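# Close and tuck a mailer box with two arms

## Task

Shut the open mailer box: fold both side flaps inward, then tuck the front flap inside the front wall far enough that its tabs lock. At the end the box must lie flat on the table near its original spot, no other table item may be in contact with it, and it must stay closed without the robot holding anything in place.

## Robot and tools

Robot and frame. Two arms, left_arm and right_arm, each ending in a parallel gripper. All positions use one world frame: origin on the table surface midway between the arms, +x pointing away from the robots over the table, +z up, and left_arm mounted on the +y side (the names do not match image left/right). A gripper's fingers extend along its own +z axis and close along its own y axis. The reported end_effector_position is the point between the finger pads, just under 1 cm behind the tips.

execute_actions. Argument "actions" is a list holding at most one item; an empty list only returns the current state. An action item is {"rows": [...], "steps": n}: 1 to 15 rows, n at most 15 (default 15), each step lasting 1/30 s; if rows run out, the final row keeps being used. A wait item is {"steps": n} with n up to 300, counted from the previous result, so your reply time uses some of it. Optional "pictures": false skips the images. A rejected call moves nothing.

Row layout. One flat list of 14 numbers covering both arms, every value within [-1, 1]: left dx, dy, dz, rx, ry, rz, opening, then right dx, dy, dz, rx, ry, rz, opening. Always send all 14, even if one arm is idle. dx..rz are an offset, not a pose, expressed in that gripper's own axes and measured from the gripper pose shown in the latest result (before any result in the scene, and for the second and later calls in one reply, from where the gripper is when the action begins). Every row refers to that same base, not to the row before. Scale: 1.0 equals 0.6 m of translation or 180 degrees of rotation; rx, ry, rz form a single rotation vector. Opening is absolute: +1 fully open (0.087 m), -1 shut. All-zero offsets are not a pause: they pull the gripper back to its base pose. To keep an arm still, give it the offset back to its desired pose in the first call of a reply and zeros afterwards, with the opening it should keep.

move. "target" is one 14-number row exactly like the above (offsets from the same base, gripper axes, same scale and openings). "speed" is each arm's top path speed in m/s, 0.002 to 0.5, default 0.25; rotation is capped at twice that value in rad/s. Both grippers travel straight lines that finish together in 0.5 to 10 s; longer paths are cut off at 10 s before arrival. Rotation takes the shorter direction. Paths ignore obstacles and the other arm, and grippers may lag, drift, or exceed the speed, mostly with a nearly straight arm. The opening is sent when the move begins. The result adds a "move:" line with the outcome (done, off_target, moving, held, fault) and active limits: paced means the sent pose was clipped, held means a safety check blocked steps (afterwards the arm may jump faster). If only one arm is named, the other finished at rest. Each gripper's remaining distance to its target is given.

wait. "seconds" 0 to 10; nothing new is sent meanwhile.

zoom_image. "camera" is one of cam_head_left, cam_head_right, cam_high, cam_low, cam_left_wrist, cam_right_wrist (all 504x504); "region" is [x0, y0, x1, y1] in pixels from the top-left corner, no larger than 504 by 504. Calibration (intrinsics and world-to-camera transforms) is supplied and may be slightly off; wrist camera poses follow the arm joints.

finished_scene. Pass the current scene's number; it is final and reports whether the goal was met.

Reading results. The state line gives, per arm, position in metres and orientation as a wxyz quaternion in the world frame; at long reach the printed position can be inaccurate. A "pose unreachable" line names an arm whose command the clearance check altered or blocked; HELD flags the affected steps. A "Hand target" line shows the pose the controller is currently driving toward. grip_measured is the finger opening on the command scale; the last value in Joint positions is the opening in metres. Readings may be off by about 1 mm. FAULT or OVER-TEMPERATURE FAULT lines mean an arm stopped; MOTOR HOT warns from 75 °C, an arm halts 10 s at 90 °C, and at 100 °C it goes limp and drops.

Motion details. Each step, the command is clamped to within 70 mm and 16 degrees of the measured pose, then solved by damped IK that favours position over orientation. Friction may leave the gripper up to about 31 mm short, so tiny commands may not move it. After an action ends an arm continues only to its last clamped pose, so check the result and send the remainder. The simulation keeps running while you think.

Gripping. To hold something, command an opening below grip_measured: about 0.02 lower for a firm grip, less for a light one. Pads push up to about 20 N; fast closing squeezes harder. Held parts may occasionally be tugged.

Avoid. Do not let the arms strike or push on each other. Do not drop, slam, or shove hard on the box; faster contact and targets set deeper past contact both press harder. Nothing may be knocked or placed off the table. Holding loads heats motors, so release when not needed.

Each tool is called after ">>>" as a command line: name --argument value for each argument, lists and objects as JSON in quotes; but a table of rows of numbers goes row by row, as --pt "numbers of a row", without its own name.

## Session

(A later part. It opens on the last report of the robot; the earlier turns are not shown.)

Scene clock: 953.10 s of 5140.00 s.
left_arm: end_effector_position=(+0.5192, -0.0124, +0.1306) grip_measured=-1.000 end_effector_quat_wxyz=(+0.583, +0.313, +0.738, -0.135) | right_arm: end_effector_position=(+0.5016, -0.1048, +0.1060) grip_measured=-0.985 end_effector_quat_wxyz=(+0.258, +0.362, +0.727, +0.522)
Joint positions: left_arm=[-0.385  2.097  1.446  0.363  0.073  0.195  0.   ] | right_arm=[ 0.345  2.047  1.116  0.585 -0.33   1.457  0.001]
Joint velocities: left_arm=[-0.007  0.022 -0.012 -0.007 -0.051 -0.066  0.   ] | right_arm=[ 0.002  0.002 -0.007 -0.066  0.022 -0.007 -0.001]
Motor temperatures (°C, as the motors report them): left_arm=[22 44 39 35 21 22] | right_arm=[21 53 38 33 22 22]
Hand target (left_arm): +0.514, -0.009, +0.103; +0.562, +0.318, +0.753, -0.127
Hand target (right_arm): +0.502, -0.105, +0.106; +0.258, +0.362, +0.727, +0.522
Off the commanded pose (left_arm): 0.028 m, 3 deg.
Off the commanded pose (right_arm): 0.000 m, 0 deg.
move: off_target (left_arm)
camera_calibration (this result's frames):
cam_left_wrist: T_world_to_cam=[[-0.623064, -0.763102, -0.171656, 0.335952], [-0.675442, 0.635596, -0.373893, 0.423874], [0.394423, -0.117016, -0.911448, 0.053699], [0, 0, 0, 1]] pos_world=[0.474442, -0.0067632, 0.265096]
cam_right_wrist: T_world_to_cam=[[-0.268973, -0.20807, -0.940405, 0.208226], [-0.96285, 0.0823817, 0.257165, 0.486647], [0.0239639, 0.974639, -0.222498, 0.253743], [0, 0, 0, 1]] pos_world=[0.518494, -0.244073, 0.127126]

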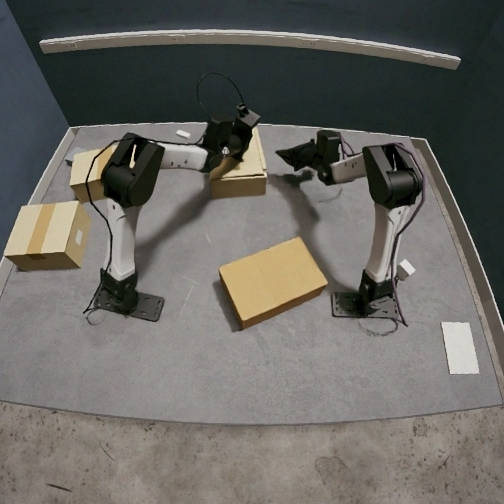

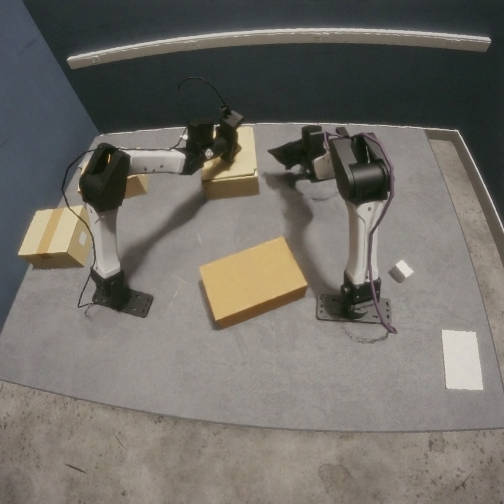

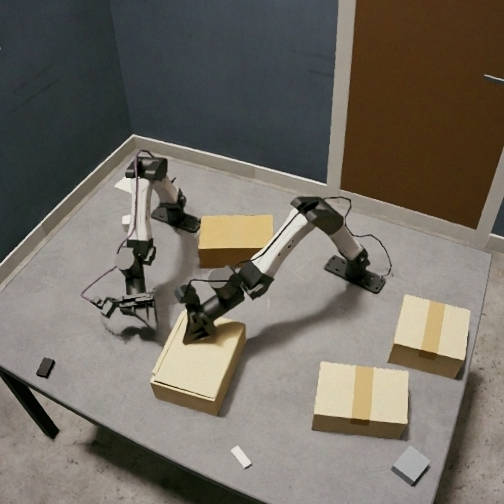

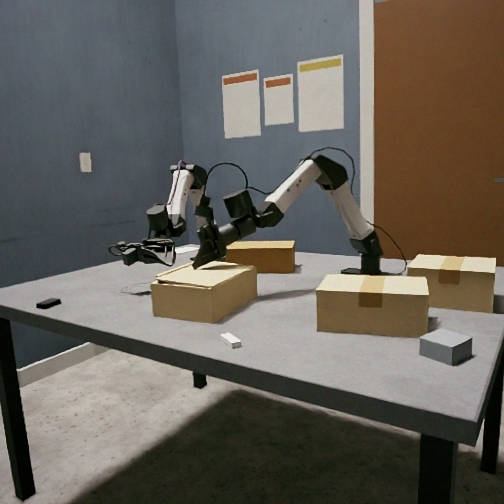

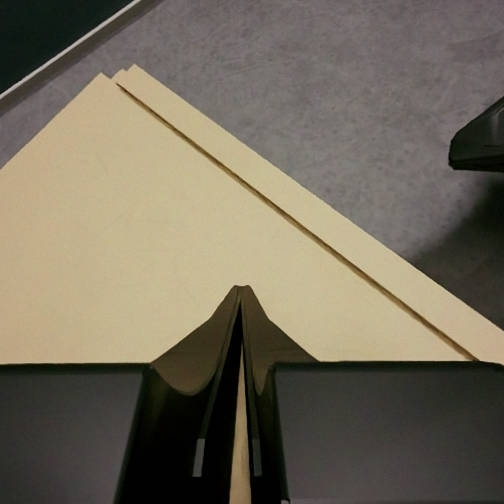

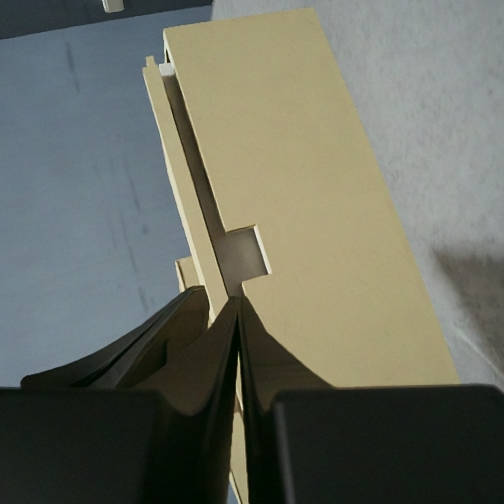

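Still a gap; press more.

>>> move --target '[0.09,-0.012,0.025,0,0.03,0,-1,0,0,0,0,0,0,-1]' --speed 0.05

Scene clock: 955.80 s of 5140.00 s.
left_arm: end_effector_position=(+0.5264, -0.0151, +0.1227) grip_measured=-1.000 end_effector_quat_wxyz=(+0.594, +0.308, +0.731, -0.133) | right_arm: end_effector_position=(+0.5016, -0.1048, +0.1060) grip_measured=-0.985 end_effector_quat_wxyz=(+0.258, +0.362, +0.727, +0.522)
Joint positions: left_arm=[-0.385  2.136  1.446  0.429  0.065  0.195  0.   ] | right_arm=[ 0.345  2.047  1.116  0.585 -0.33   1.457  0.001]
Joint velocities: left_arm=[-0.017  0.007 -0.007  0.051 -0.007 -0.007  0.   ] | right_arm=[ 0.012 -0.012 -0.002 -0.007  0.007 -0.066 -0.001]
Motor temperatures (°C, as the motors report them): left_arm=[22 44 39 35 21 22] | right_arm=[21 53 38 33 22 22]
Hand target (left_arm): +0.517, -0.009, +0.075; +0.548, +0.319, +0.764, -0.121
Hand target (right_arm): +0.502, -0.105, +0.106; +0.258, +0.362, +0.727, +0.522
Off the commanded pose (left_arm): 0.049 m, 7 deg.
Off the commanded pose (right_arm): 0.000 m, 0 deg.
move: off_target (left_arm)
camera_calibration (this result's frames):
cam_left_wrist: T_world_to_cam=[[-0.612641, -0.770234, -0.177232, 0.332106], [-0.671175, 0.625421, -0.397962, 0.42807], [0.417368, -0.124854, -0.90012, 0.0297338], [0, 0, 0, 1]] pos_world=[0.478362, -0.00821269, 0.255979]
cam_right_wrist: T_world_to_cam=[[-0.268973, -0.20807, -0.940405, 0.208226], [-0.96285, 0.0823817, 0.257165, 0.486647], [0.0239639, 0.974639, -0.222498, 0.253743], [0, 0, 0, 1]] pos_world=[0.518494, -0.244073, 0.127126]

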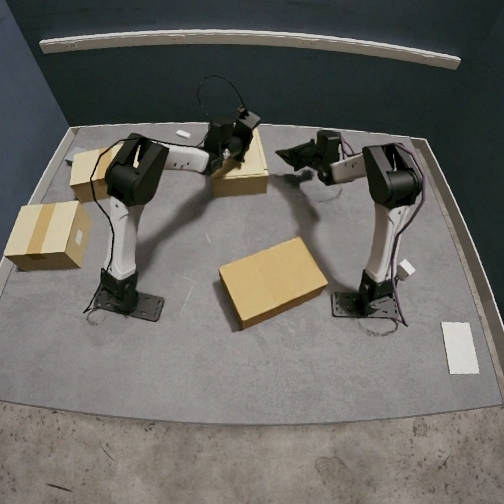

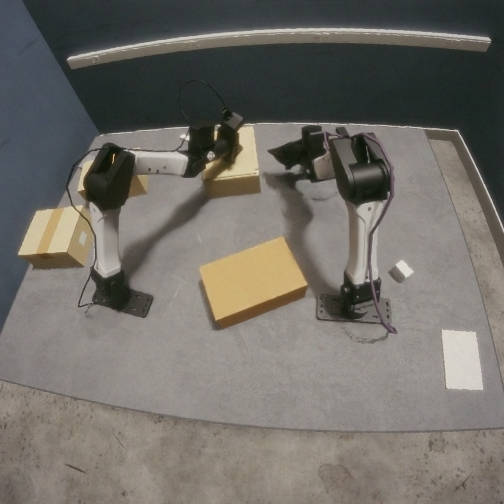

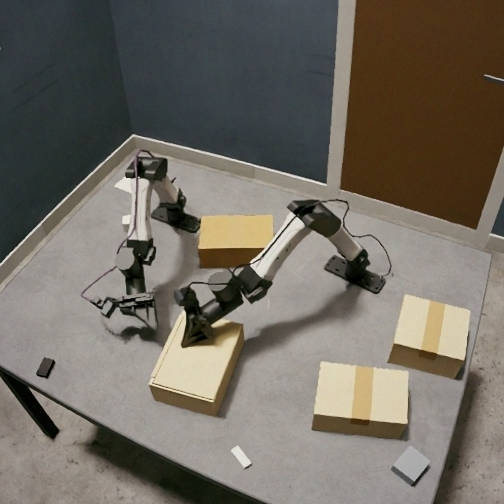

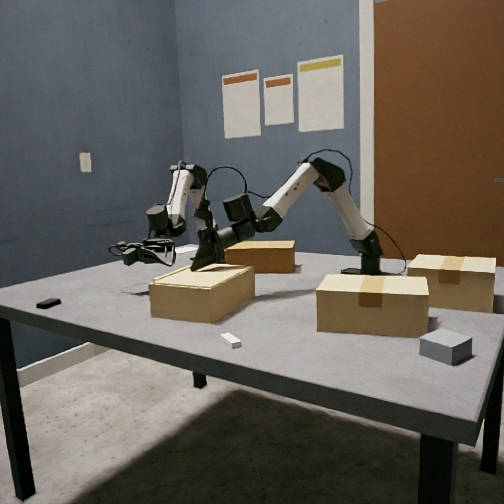

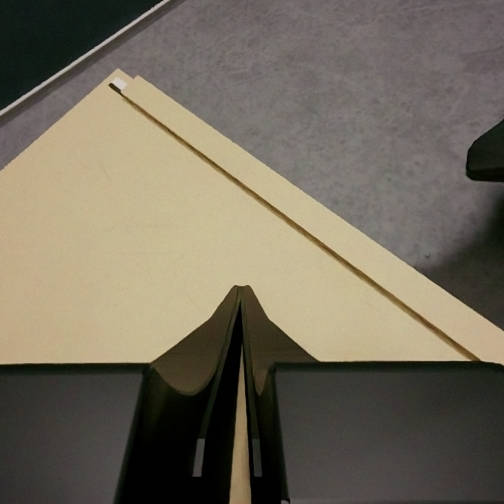

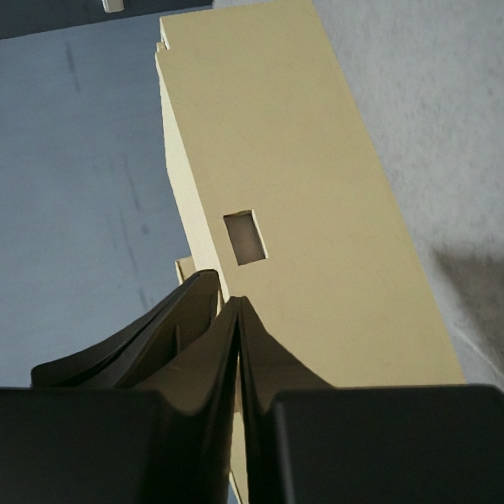

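>>> wait --seconds 2

>>> move --target '[-0.05,0,-0.015,0,0,0,-1,0,0,0,0,0,0,-1]' --speed 0.03

Scene clock: 959.50 s of 5140.00 s.
left_arm: end_effector_position=(+0.5266, -0.0151, +0.1227) grip_measured=-1.000 end_effector_quat_wxyz=(+0.595, +0.308, +0.731, -0.133) | right_arm: end_effector_position=(+0.5016, -0.1048, +0.1060) grip_measured=-0.985 end_effector_quat_wxyz=(+0.258, +0.362, +0.727, +0.522)
Joint positions: left_arm=[-0.385  2.136  1.446  0.43   0.064  0.195  0.   ] | right_arm=[ 0.345  2.047  1.116  0.585 -0.33   1.457  0.001]
Joint velocities: left_arm=[-0.022 -0.017  0.002  0.022 -0.007  0.022  0.   ] | right_arm=[ 0.007 -0.007 -0.002 -0.051 -0.037  0.022  0.001]
Motor temperatures (°C, as the motors report them): left_arm=[22 44 39 34 21 22] | right_arm=[21 53 38 33 22 22]
Hand target (left_arm): +0.517, -0.009, +0.075; +0.548, +0.319, +0.764, -0.121
Hand target (right_arm): +0.502, -0.105, +0.106; +0.258, +0.362, +0.727, +0.522
Off the commanded pose (left_arm): 0.049 m, 7 deg.
Off the commanded pose (right_arm): 0.000 m, 0 deg.
Steps of this call (steps 1 to 90: nothing new was sent; then 0.70 s passed at rest). Readings (end_effector_position):
1: left_arm (+0.5265, -0.0151, +0.1225) | right_arm (+0.5016, -0.1048, +0.1060)
2: left_arm (+0.5265, -0.0151, +0.1226) | right_arm (+0.5016, -0.1048, +0.1060)
4: left_arm (+0.5266, -0.0151, +0.1227) | right_arm (+0.5016, -0.1048, +0.1060)
8: left_arm (+0.5266, -0.0151, +0.1227) | right_arm (+0.5016, -0.1048, +0.1060)
90: the state above
camera_calibration (this result's frames):
cam_left_wrist: T_world_to_cam=[[-0.612233, -0.770516, -0.177417, 0.331995], [-0.671126, 0.625047, -0.39863, 0.428234], [0.418045, -0.124985, -0.899787, 0.0293064], [0, 0, 0, 1]] pos_world=[0.478406, -0.00819611, 0.255978]
cam_right_wrist: T_world_to_cam=[[-0.268973, -0.20807, -0.940405, 0.208226], [-0.96285, 0.0823817, 0.257165, 0.486647], [0.0239639, 0.974639, -0.222498, 0.253743], [0, 0, 0, 1]] pos_world=[0.518494, -0.244073, 0.127126]

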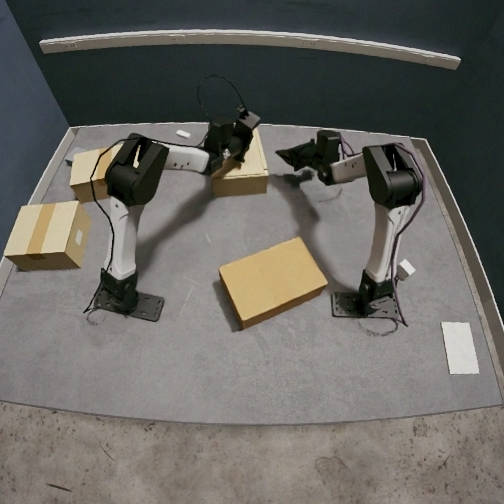

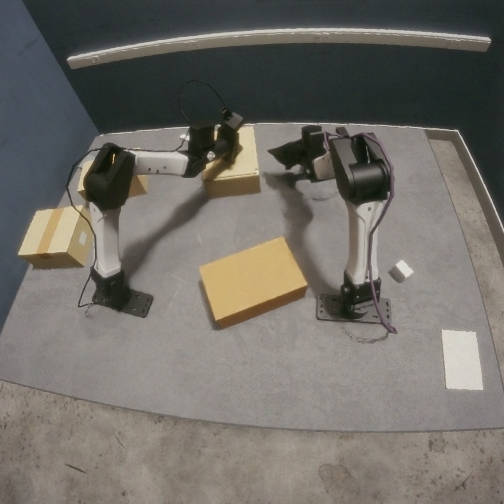

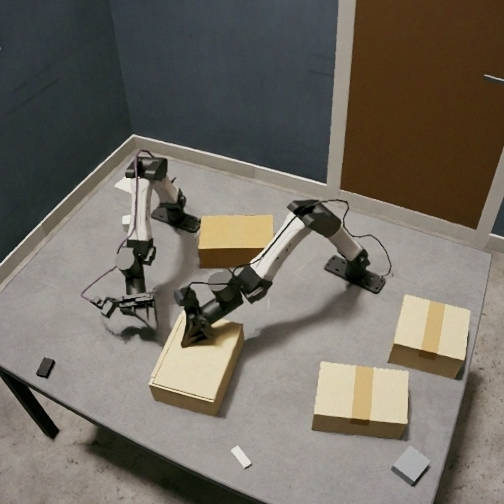

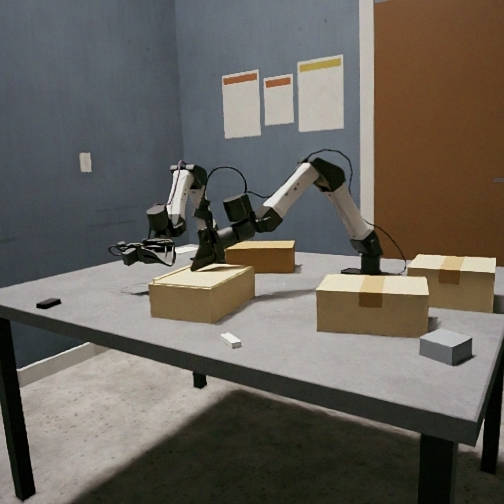

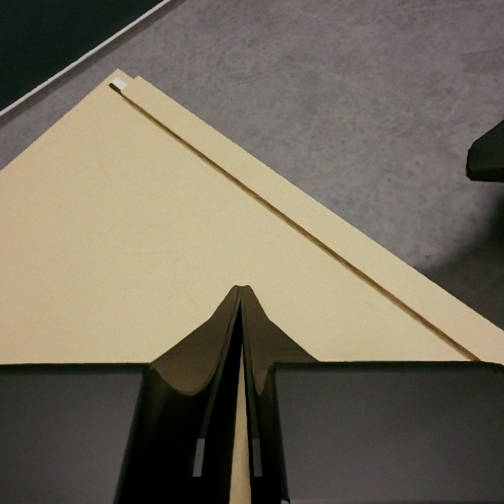

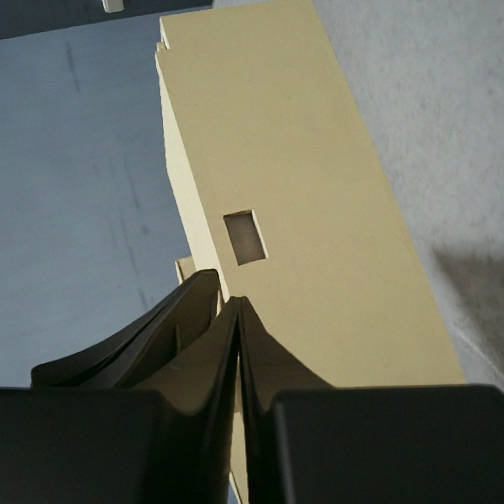

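Scene clock: 960.80 s of 5140.00 s.
left_arm: end_effector_position=(+0.5267, -0.0145, +0.1540) grip_measured=-1.000 end_effector_quat_wxyz=(+0.602, +0.305, +0.726, -0.133) | right_arm: end_effector_position=(+0.5016, -0.1048, +0.1060) grip_measured=-0.985 end_effector_quat_wxyz=(+0.258, +0.362, +0.727, +0.522)
Joint positions: left_arm=[-0.385  2.088  1.485  0.362  0.061  0.195  0.   ] | right_arm=[ 0.345  2.047  1.116  0.585 -0.33   1.457  0.001]
Joint velocities: left_arm=[-0.007  0.002 -0.007 -0.11   0.051 -0.022  0.   ] | right_arm=[ 0.002  0.002  0.002  0.007 -0.022  0.022 -0.001]
Motor temperatures (°C, as the motors report them): left_arm=[22 44 39 34 21 22] | right_arm=[21 53 38 33 22 22]
Hand target (left_arm): +0.523, -0.019, +0.154; +0.595, +0.308, +0.731, -0.133
Hand target (right_arm): +0.502, -0.105, +0.106; +0.258, +0.362, +0.727, +0.522
Off the commanded pose (left_arm): 0.006 m, 1 deg.
Off the commanded pose (right_arm): 0.000 m, 0 deg.
move: done
camera_calibration (this result's frames):
cam_left_wrist: T_world_to_cam=[[-0.60662, -0.77424, -0.180458, 0.335571], [-0.666267, 0.618961, -0.415903, 0.440394], [0.433705, -0.132062, -0.891325, 0.0478808], [0, 0, 0, 1]] pos_world=[0.476218, -0.00645084, 0.286395]
cam_right_wrist: T_world_to_cam=[[-0.268973, -0.20807, -0.940405, 0.208226], [-0.96285, 0.0823817, 0.257165, 0.486647], [0.0239639, 0.974639, -0.222498, 0.253743], [0, 0, 0, 1]] pos_world=[0.518494, -0.244073, 0.127126]

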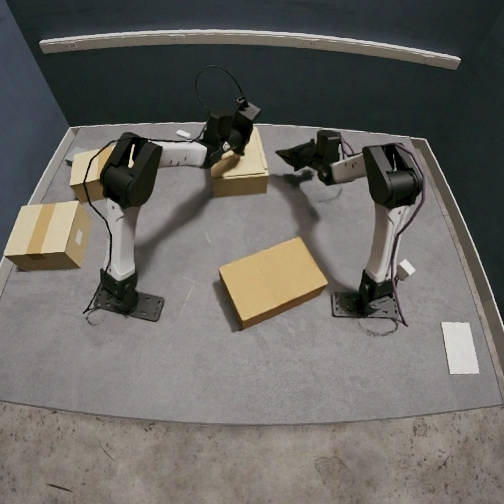

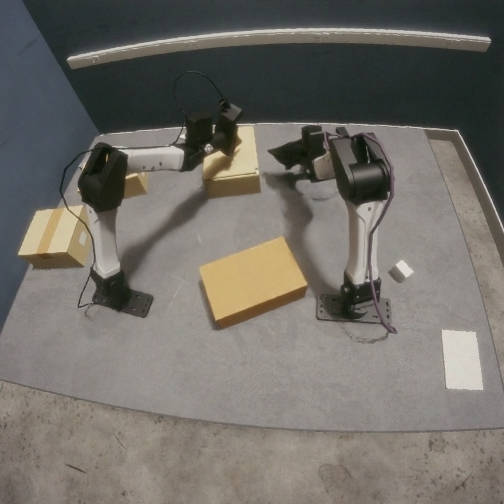

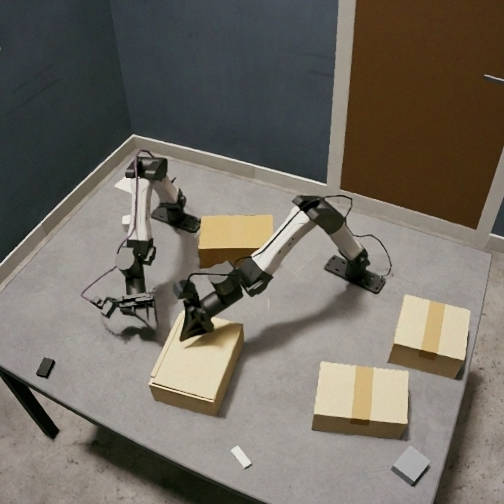

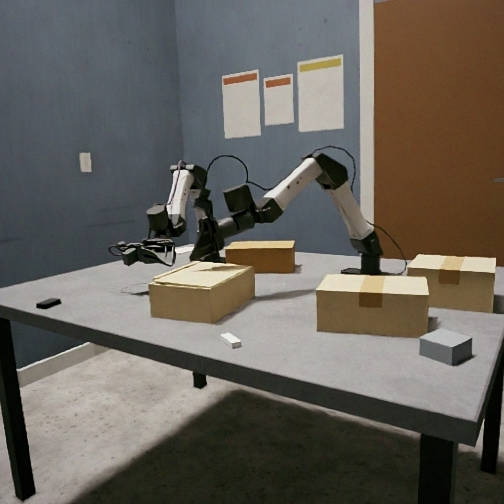

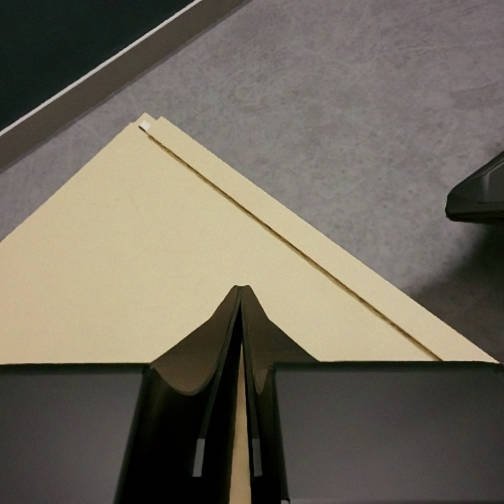

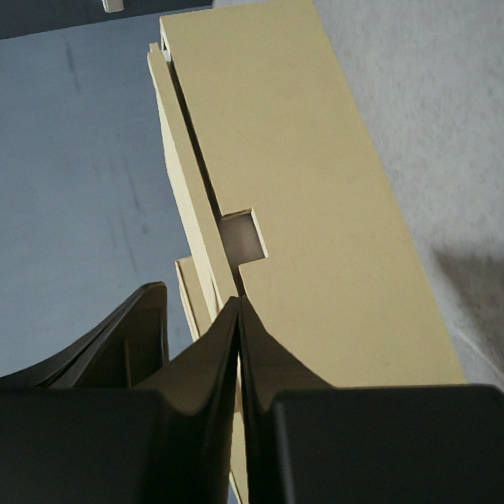

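>>> move --target '[0.015,0.147,0.047,0,0,0,-1,0.06,0.04,-0.085,0,0,0,-1]' --speed 0.08

Scene clock: 967.03 s of 5140.00 s.
left_arm: end_effector_position=(+0.5993, +0.0414, +0.1681) grip_measured=-1.000 end_effector_quat_wxyz=(+0.619, +0.300, +0.714, -0.131) | right_arm: end_effector_position=(+0.4546, -0.1010, +0.1456) grip_measured=-0.985 end_effector_quat_wxyz=(+0.265, +0.356, +0.726, +0.526)
Joint positions: left_arm=[-0.214  2.216  1.711  0.299  0.221  0.235  0.   ] | right_arm=[ 0.394  1.819  0.963  0.53  -0.285  1.466  0.001]
Joint velocities: left_arm=[ 0.007 -0.007  0.002  0.037  0.007  0.007  0.   ] | right_arm=[-0.007 -0.002 -0.017 -0.022 -0.007  0.007 -0.002]
Motor temperatures (°C, as the motors report them): left_arm=[22 46 40 34 21 22] | right_arm=[21 53 38 33 22 22]
Hand target (left_arm): +0.600, +0.042, +0.153; +0.603, +0.306, +0.725, -0.131
Hand target (right_arm): +0.448, -0.101, +0.144; +0.259, +0.362, +0.728, +0.522
Off the commanded pose (left_arm): 0.014 m, 2 deg.
Off the commanded pose (right_arm): 0.007 m, 1 deg.
After step 90, 1.73 s passed at rest.
move: off_target (left_arm)
camera_calibration (this result's frames):
cam_left_wrist: T_world_to_cam=[[-0.594707, -0.780867, -0.191232, 0.420369], [-0.653598, 0.608119, -0.450557, 0.458749], [0.468117, -0.142961, -0.872026, 0.0128197], [0, 0, 0, 1]] pos_world=[0.543833, 0.0511115, 0.298259]
cam_right_wrist: T_world_to_cam=[[-0.250298, -0.210135, -0.94509, 0.225597], [-0.967846, 0.0795023, 0.238648, 0.435502], [0.0249885, 0.974434, -0.223278, 0.259577], [0, 0, 0, 1]] pos_world=[0.471479, -0.240158, 0.167235]

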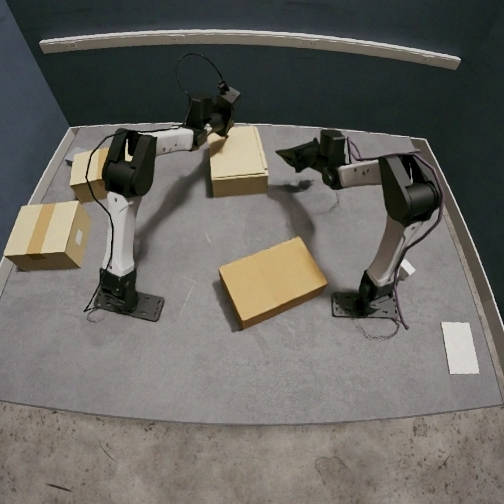

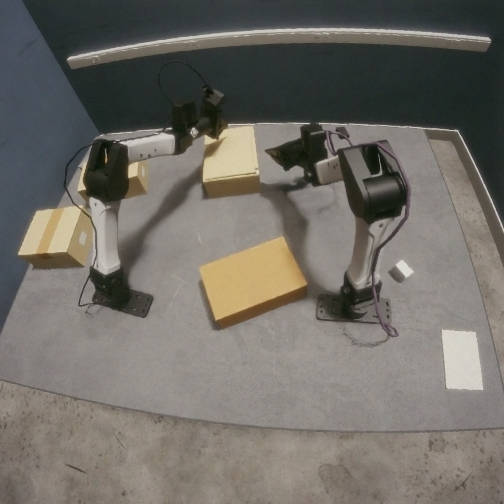

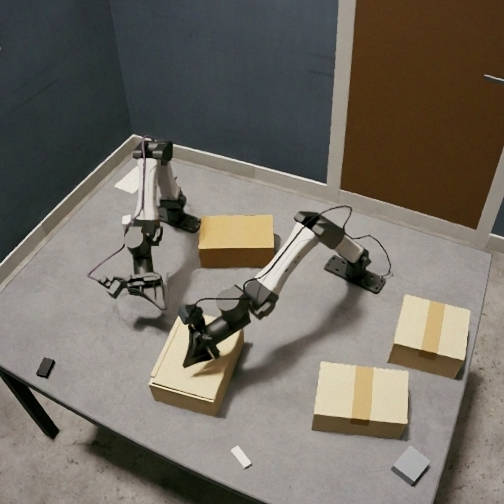

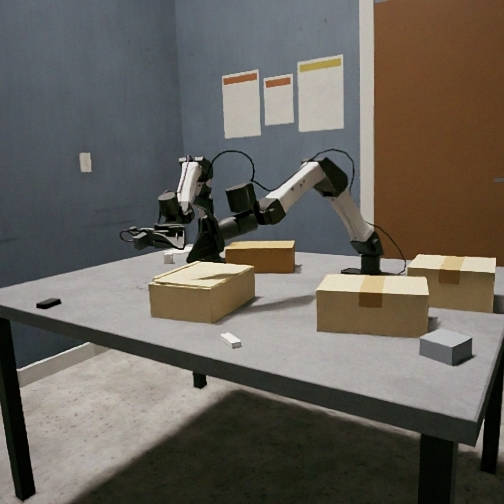

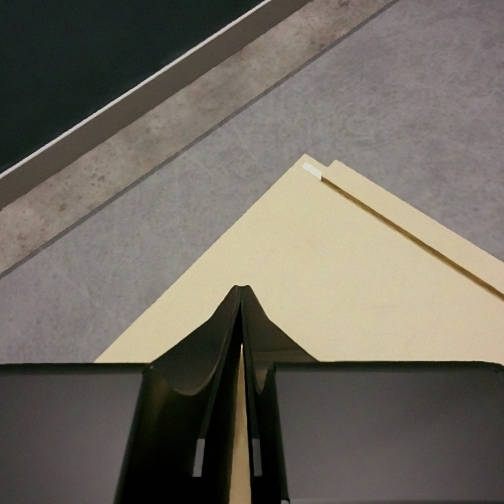

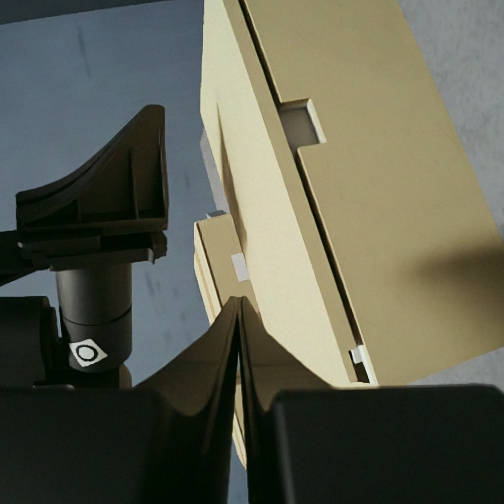

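>>> move --target '[0.115,-0.02,0.025,0,0.04,0,-1,-0.1,0,-0.08,0,0,0,-1]' --speed 0.06

Scene clock: 971.53 s of 5140.00 s.
left_arm: end_effector_position=(+0.6042, +0.0445, +0.1256) grip_measured=-1.000 end_effector_quat_wxyz=(+0.596, +0.301, +0.735, -0.115) | right_arm: end_effector_position=(+0.4608, -0.1734, +0.1605) grip_measured=-0.985 end_effector_quat_wxyz=(+0.268, +0.359, +0.721, +0.528)
Joint positions: left_arm=[-0.216  2.284  1.712  0.3    0.19   0.25   0.   ] | right_arm=[ 0.193  1.744  0.935  0.468 -0.468  1.405  0.001]
Joint velocities: left_arm=[-0.017 -0.002 -0.017  0.051  0.022 -0.007  0.   ] | right_arm=[-0.002  0.002  0.017 -0.037  0.037 -0.095 -0.   ]
Motor temperatures (°C, as the motors report them): left_arm=[22 46 40 34 21 22] | right_arm=[21 53 38 33 22 22]
Hand target (left_arm): +0.599, +0.042, +0.097; +0.573, +0.308, +0.751, -0.113
Hand target (right_arm): +0.454, -0.175, +0.160; +0.264, +0.356, +0.725, +0.526
Off the commanded pose (left_arm): 0.029 m, 3 deg.
Off the commanded pose (right_arm): 0.007 m, 1 deg.
move: off_target (left_arm)
camera_calibration (this result's frames):
cam_left_wrist: T_world_to_cam=[[-0.585038, -0.787055, -0.195638, 0.412548], [-0.689683, 0.609745, -0.390574, 0.455054], [0.426693, -0.0935725, -0.899543, 0.000261062], [0, 0, 0, 1]] pos_world=[0.555088, 0.0472562, 0.258677]
cam_right_wrist: T_world_to_cam=[[-0.24616, -0.200478, -0.948269, 0.226281], [-0.968603, 0.0860597, 0.233244, 0.446108], [0.0348474, 0.975911, -0.215368, 0.327743], [0, 0, 0, 1]] pos_world=[0.476381, -0.312876, 0.181108]

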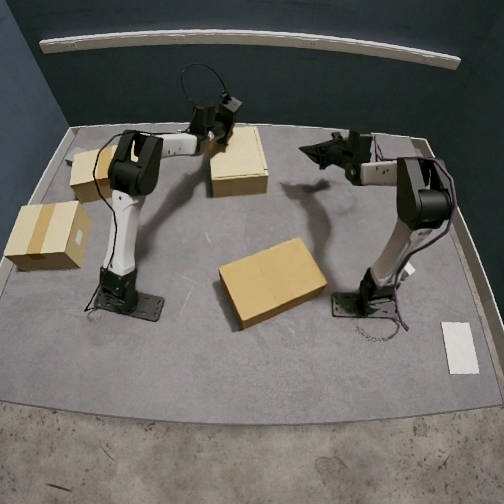

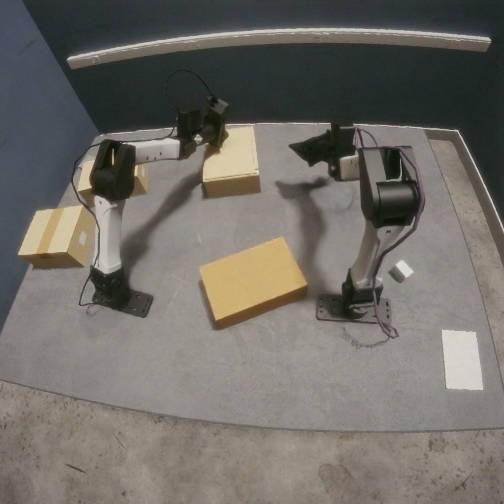

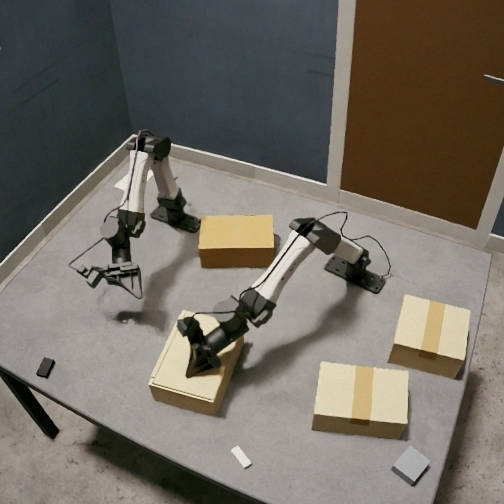

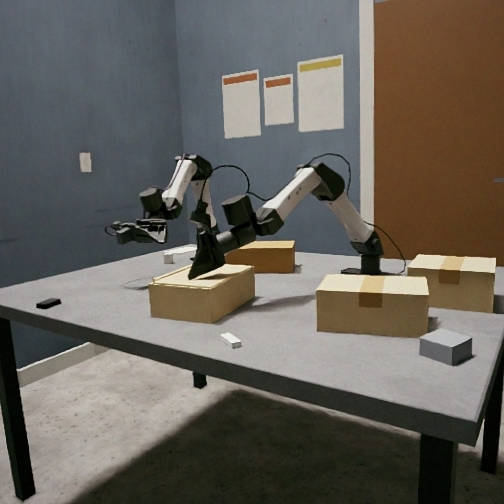

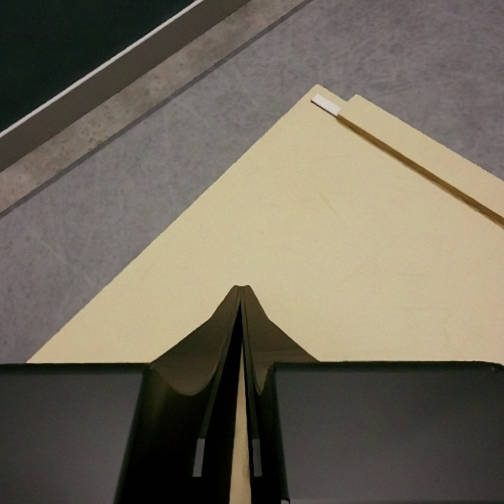

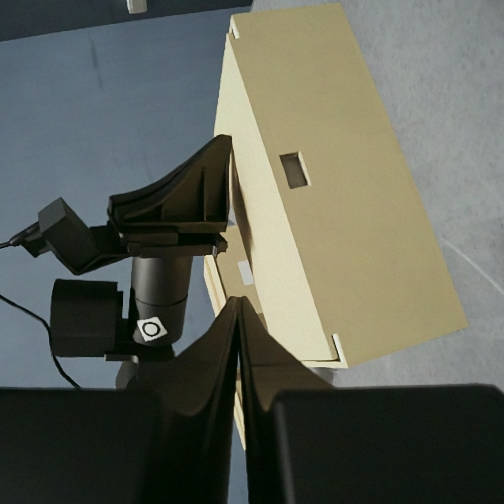

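>>> move --target '[0.105,0,-0.19,0,0,0,-1,0,0,0,0,0,0,-1]' --speed 0.05

Scene clock: 975.97 s of 5140.00 s.
left_arm: end_effector_position=(+0.5142, +0.1136, +0.1218) grip_measured=-1.000 end_effector_quat_wxyz=(+0.623, +0.300, +0.713, -0.116) | right_arm: end_effector_position=(+0.4601, -0.1729, +0.1601) grip_measured=-0.985 end_effector_quat_wxyz=(+0.266, +0.357, +0.722, +0.529)
Joint positions: left_arm=[-0.135  1.931  1.058  0.668  0.273  0.272  0.   ] | right_arm=[ 0.193  1.744  0.935  0.466 -0.472  1.403  0.001]
Joint velocities: left_arm=[ 0.002 -0.022 -0.007  0.022 -0.022  0.007  0.   ] | right_arm=[ 0.012 -0.022 -0.007 -0.081  0.051 -0.037 -0.001]
Motor temperatures (°C, as the motors report them): left_arm=[22 47 40 35 21 22] | right_arm=[21 53 38 33 22 22]
Hand target (left_arm): +0.505, +0.122, +0.097; +0.596, +0.302, +0.735, -0.115
Hand target (right_arm): +0.461, -0.173, +0.161; +0.268, +0.359, +0.721, +0.529
Off the commanded pose (left_arm): 0.029 m, 4 deg.
Off the commanded pose (right_arm): 0.001 m, 0 deg.
move: off_target (left_arm)
camera_calibration (this result's frames):
cam_left_wrist: T_world_to_cam=[[-0.576038, -0.788263, -0.216383, 0.411617], [-0.657778, 0.604157, -0.449802, 0.340854], [0.485291, -0.116771, -0.86652, 0.0101877], [0, 0, 0, 1]] pos_world=[0.45637, 0.119722, 0.251212]
cam_right_wrist: T_world_to_cam=[[-0.246789, -0.201673, -0.947852, 0.22588], [-0.968599, 0.0818153, 0.234783, 0.44446], [0.0301995, 0.97603, -0.215531, 0.329423], [0, 0, 0, 1]] pos_world=[0.476299, -0.312337, 0.18075]

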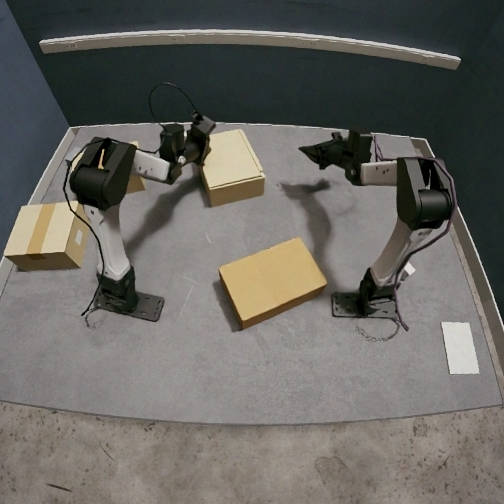

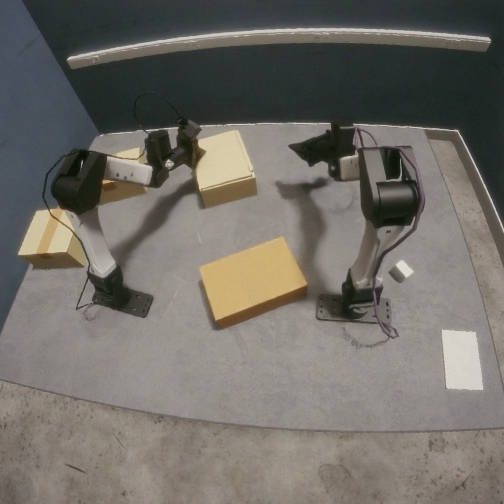

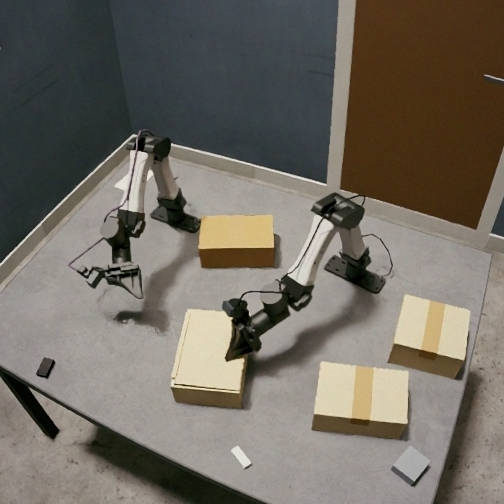

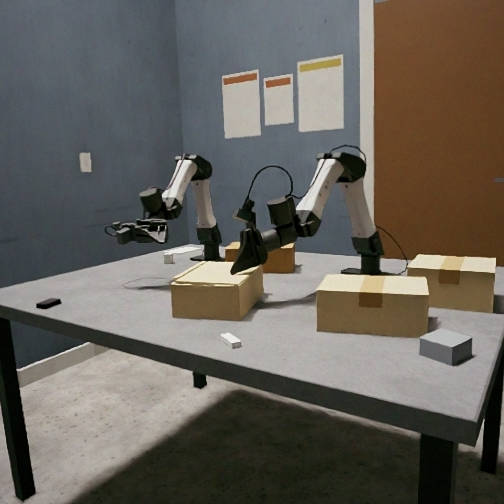

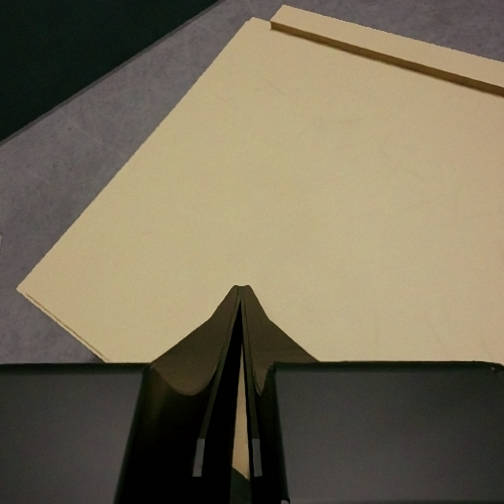

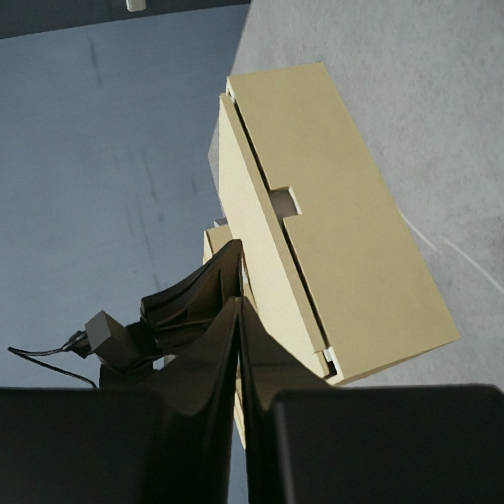

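>>> move --target '[-0.03,-0.01,-0.25,0,0,0,-1,0,0,0,0,0,0,-1]' --speed 0.1

>>> move --target '[0.12,-0.025,0.02,0,0,0,-1,0,0,0,0,0,0,-1]' --speed 0.1

Scene clock: 981.30 s of 5140.00 s.
left_arm: end_effector_position=(+0.3955, +0.1791, +0.1862) grip_measured=-1.000 end_effector_quat_wxyz=(+0.641, +0.300, +0.697, -0.113) | right_arm: end_effector_position=(+0.4601, -0.1729, +0.1601) grip_measured=-0.985 end_effector_quat_wxyz=(+0.266, +0.357, +0.722, +0.529)
Joint positions: left_arm=[-0.029  1.307  0.644  0.498  0.38   0.294  0.   ] | right_arm=[ 0.193  1.744  0.935  0.466 -0.472  1.403  0.001]
Joint velocities: left_arm=[ 0.002 -0.007  0.002 -0.007 -0.022 -0.022  0.   ] | right_arm=[-0.012  0.012 -0.007 -0.095  0.022 -0.007  0.001]
Motor temperatures (°C, as the motors report them): left_arm=[22 46 40 34 21 22] | right_arm=[21 52 38 33 22 22]
Hand target (left_arm): +0.388, +0.184, +0.170; +0.623, +0.301, +0.712, -0.114
Hand target (right_arm): +0.460, -0.173, +0.160; +0.266, +0.357, +0.722, +0.529
Off the commanded pose (left_arm): 0.021 m, 3 deg.
Off the commanded pose (right_arm): 0.000 m, 0 deg.
After step 90, 0.27 s passed at rest.
move: off_target (left_arm)
camera_calibration (this result's frames):
cam_left_wrist: T_world_to_cam=[[-0.566982, -0.789583, -0.234711, 0.408866], [-0.634351, 0.6003, -0.487072, 0.250596], [0.525481, -0.127272, -0.841232, 0.112524], [0, 0, 0, 1]] pos_world=[0.331657, 0.186722, 0.312682]
cam_right_wrist: T_world_to_cam=[[-0.246789, -0.201673, -0.947852, 0.22588], [-0.968599, 0.0818153, 0.234783, 0.44446], [0.0301995, 0.97603, -0.215531, 0.329423], [0, 0, 0, 1]] pos_world=[0.476299, -0.312337, 0.18075]

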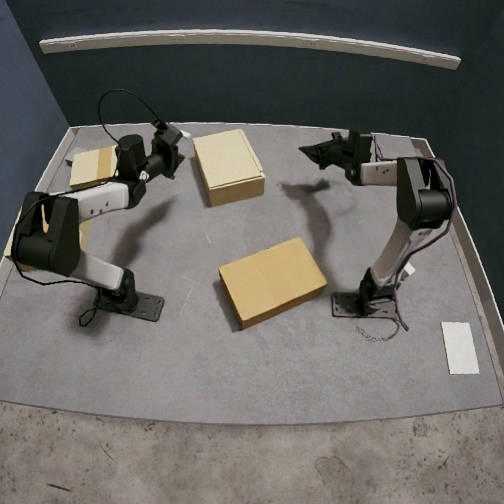

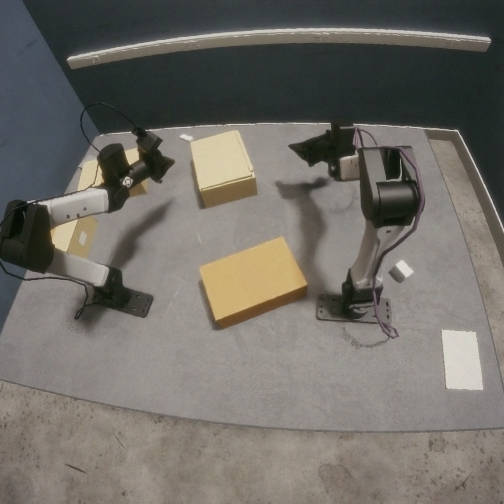

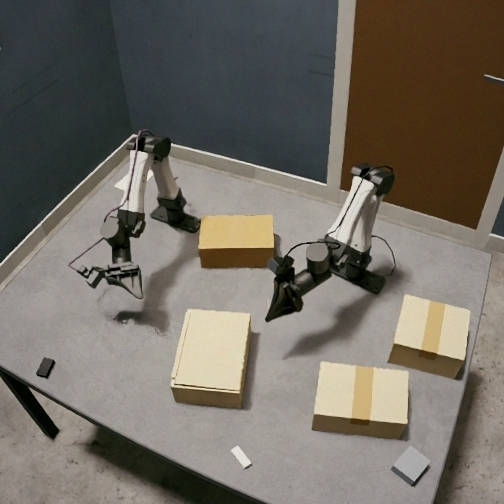

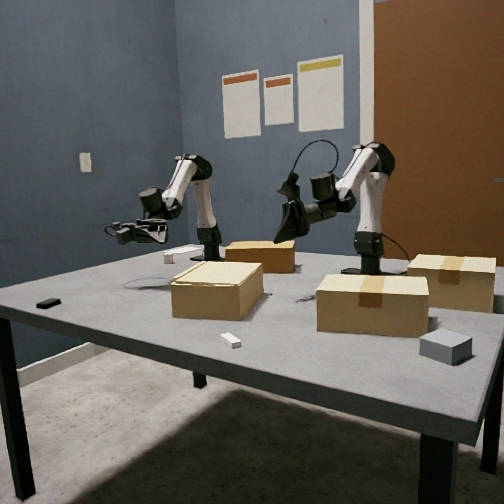

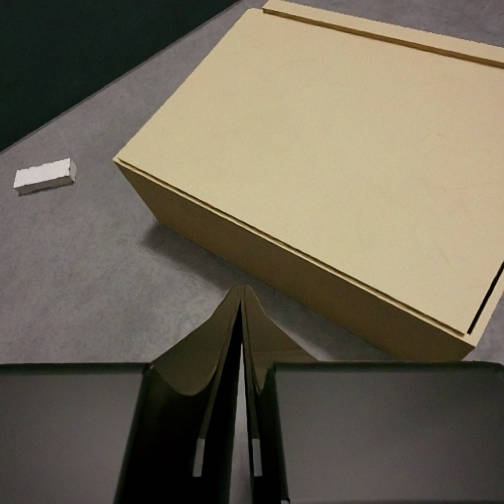

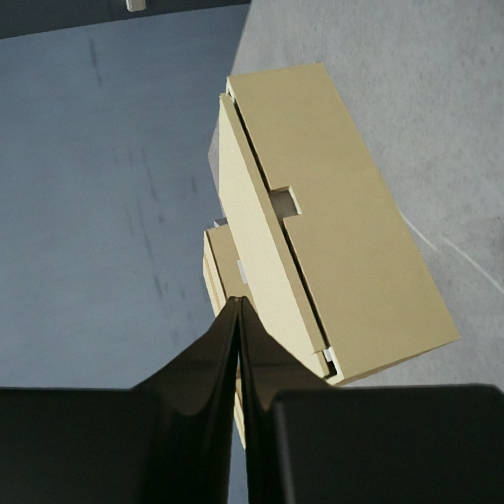

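Scene clock: 982.73 s of 5140.00 s.
left_arm: end_effector_position=(+0.4017, +0.1778, +0.1245) grip_measured=-1.000 end_effector_quat_wxyz=(+0.653, +0.300, +0.687, -0.111) | right_arm: end_effector_position=(+0.4601, -0.1729, +0.1601) grip_measured=-0.985 end_effector_quat_wxyz=(+0.266, +0.357, +0.722, +0.529)
Joint positions: left_arm=[-0.029  1.532  0.49   0.909  0.381  0.294  0.   ] | right_arm=[ 0.193  1.744  0.935  0.466 -0.472  1.403  0.001]
Joint velocities: left_arm=[ 0.007 -0.012 -0.002  0.037  0.022  0.066  0.   ] | right_arm=[ 0.017  0.017  0.007  0.066  0.007  0.11  -0.001]
Motor temperatures (°C, as the motors report them): left_arm=[22 46 39 35 21 22] | right_arm=[21 52 38 33 22 22]
Hand target (left_arm): +0.397, +0.179, +0.111; +0.641, +0.301, +0.697, -0.113
Hand target (right_arm): +0.460, -0.173, +0.160; +0.266, +0.357, +0.722, +0.529
Off the commanded pose (left_arm): 0.014 m, 2 deg.
Off the commanded pose (right_arm): 0.000 m, 0 deg.
move: off_target (left_arm)
camera_calibration (this result's frames):
cam_left_wrist: T_world_to_cam=[[-0.559984, -0.790837, -0.24697, 0.395766], [-0.619026, 0.597501, -0.509705, 0.22233], [0.550659, -0.132546, -0.82414, 0.0459041], [0, 0, 0, 1]] pos_world=[0.333973, 0.186228, 0.248896]
cam_right_wrist: T_world_to_cam=[[-0.246789, -0.201673, -0.947852, 0.22588], [-0.968599, 0.0818153, 0.234783, 0.44446], [0.0301995, 0.97603, -0.215531, 0.329423], [0, 0, 0, 1]] pos_world=[0.476299, -0.312337, 0.18075]

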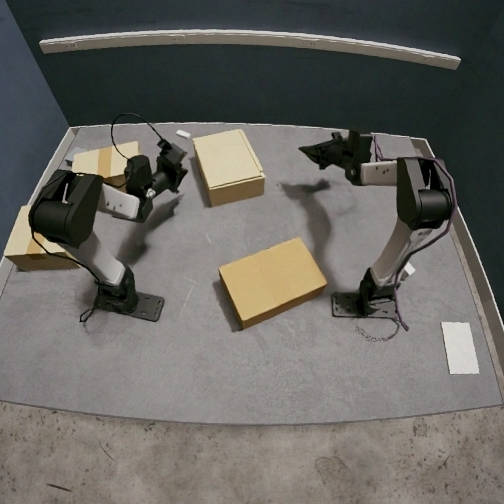

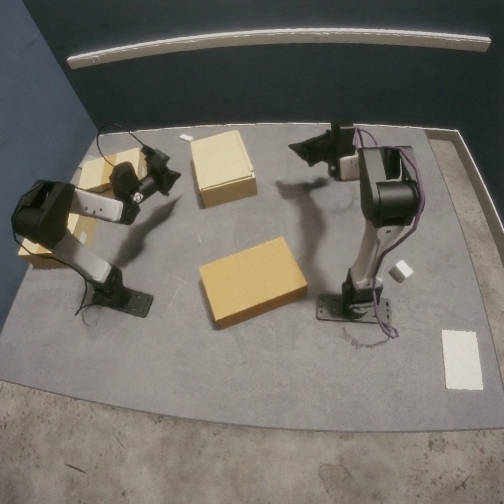

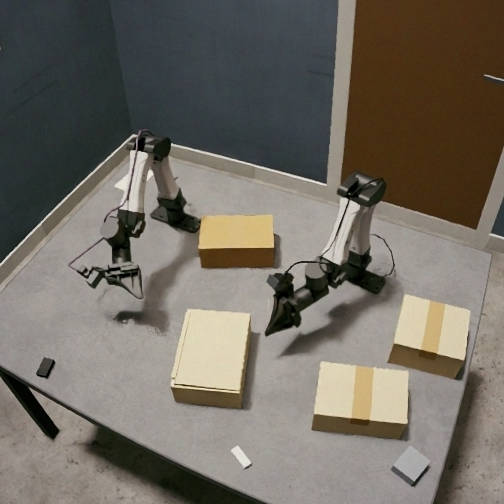

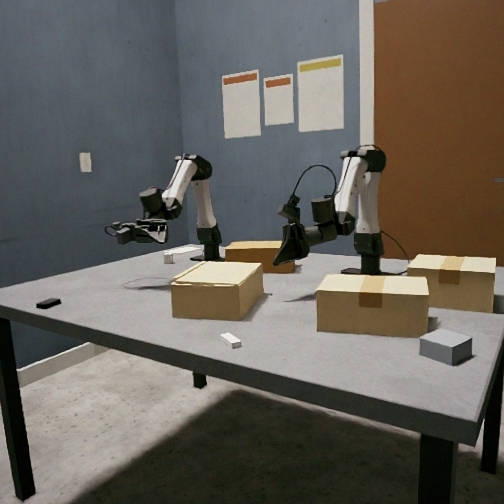

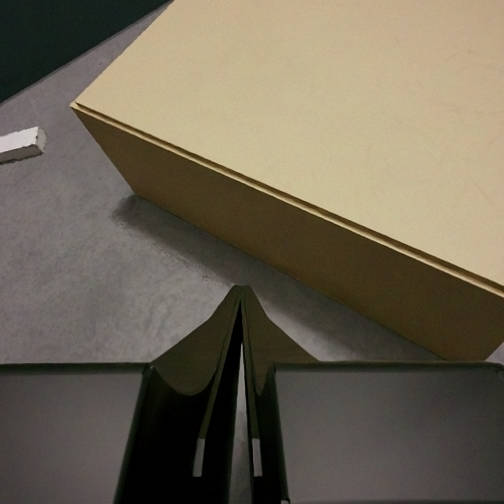

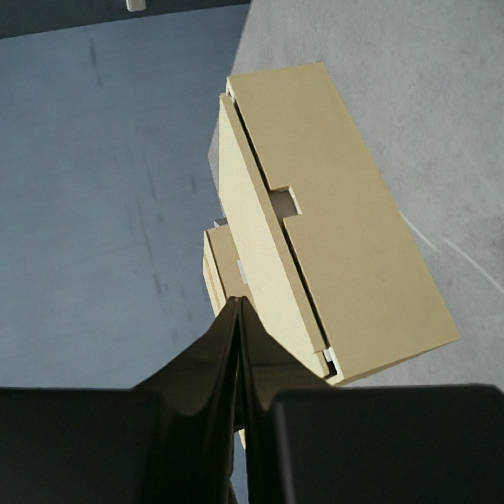

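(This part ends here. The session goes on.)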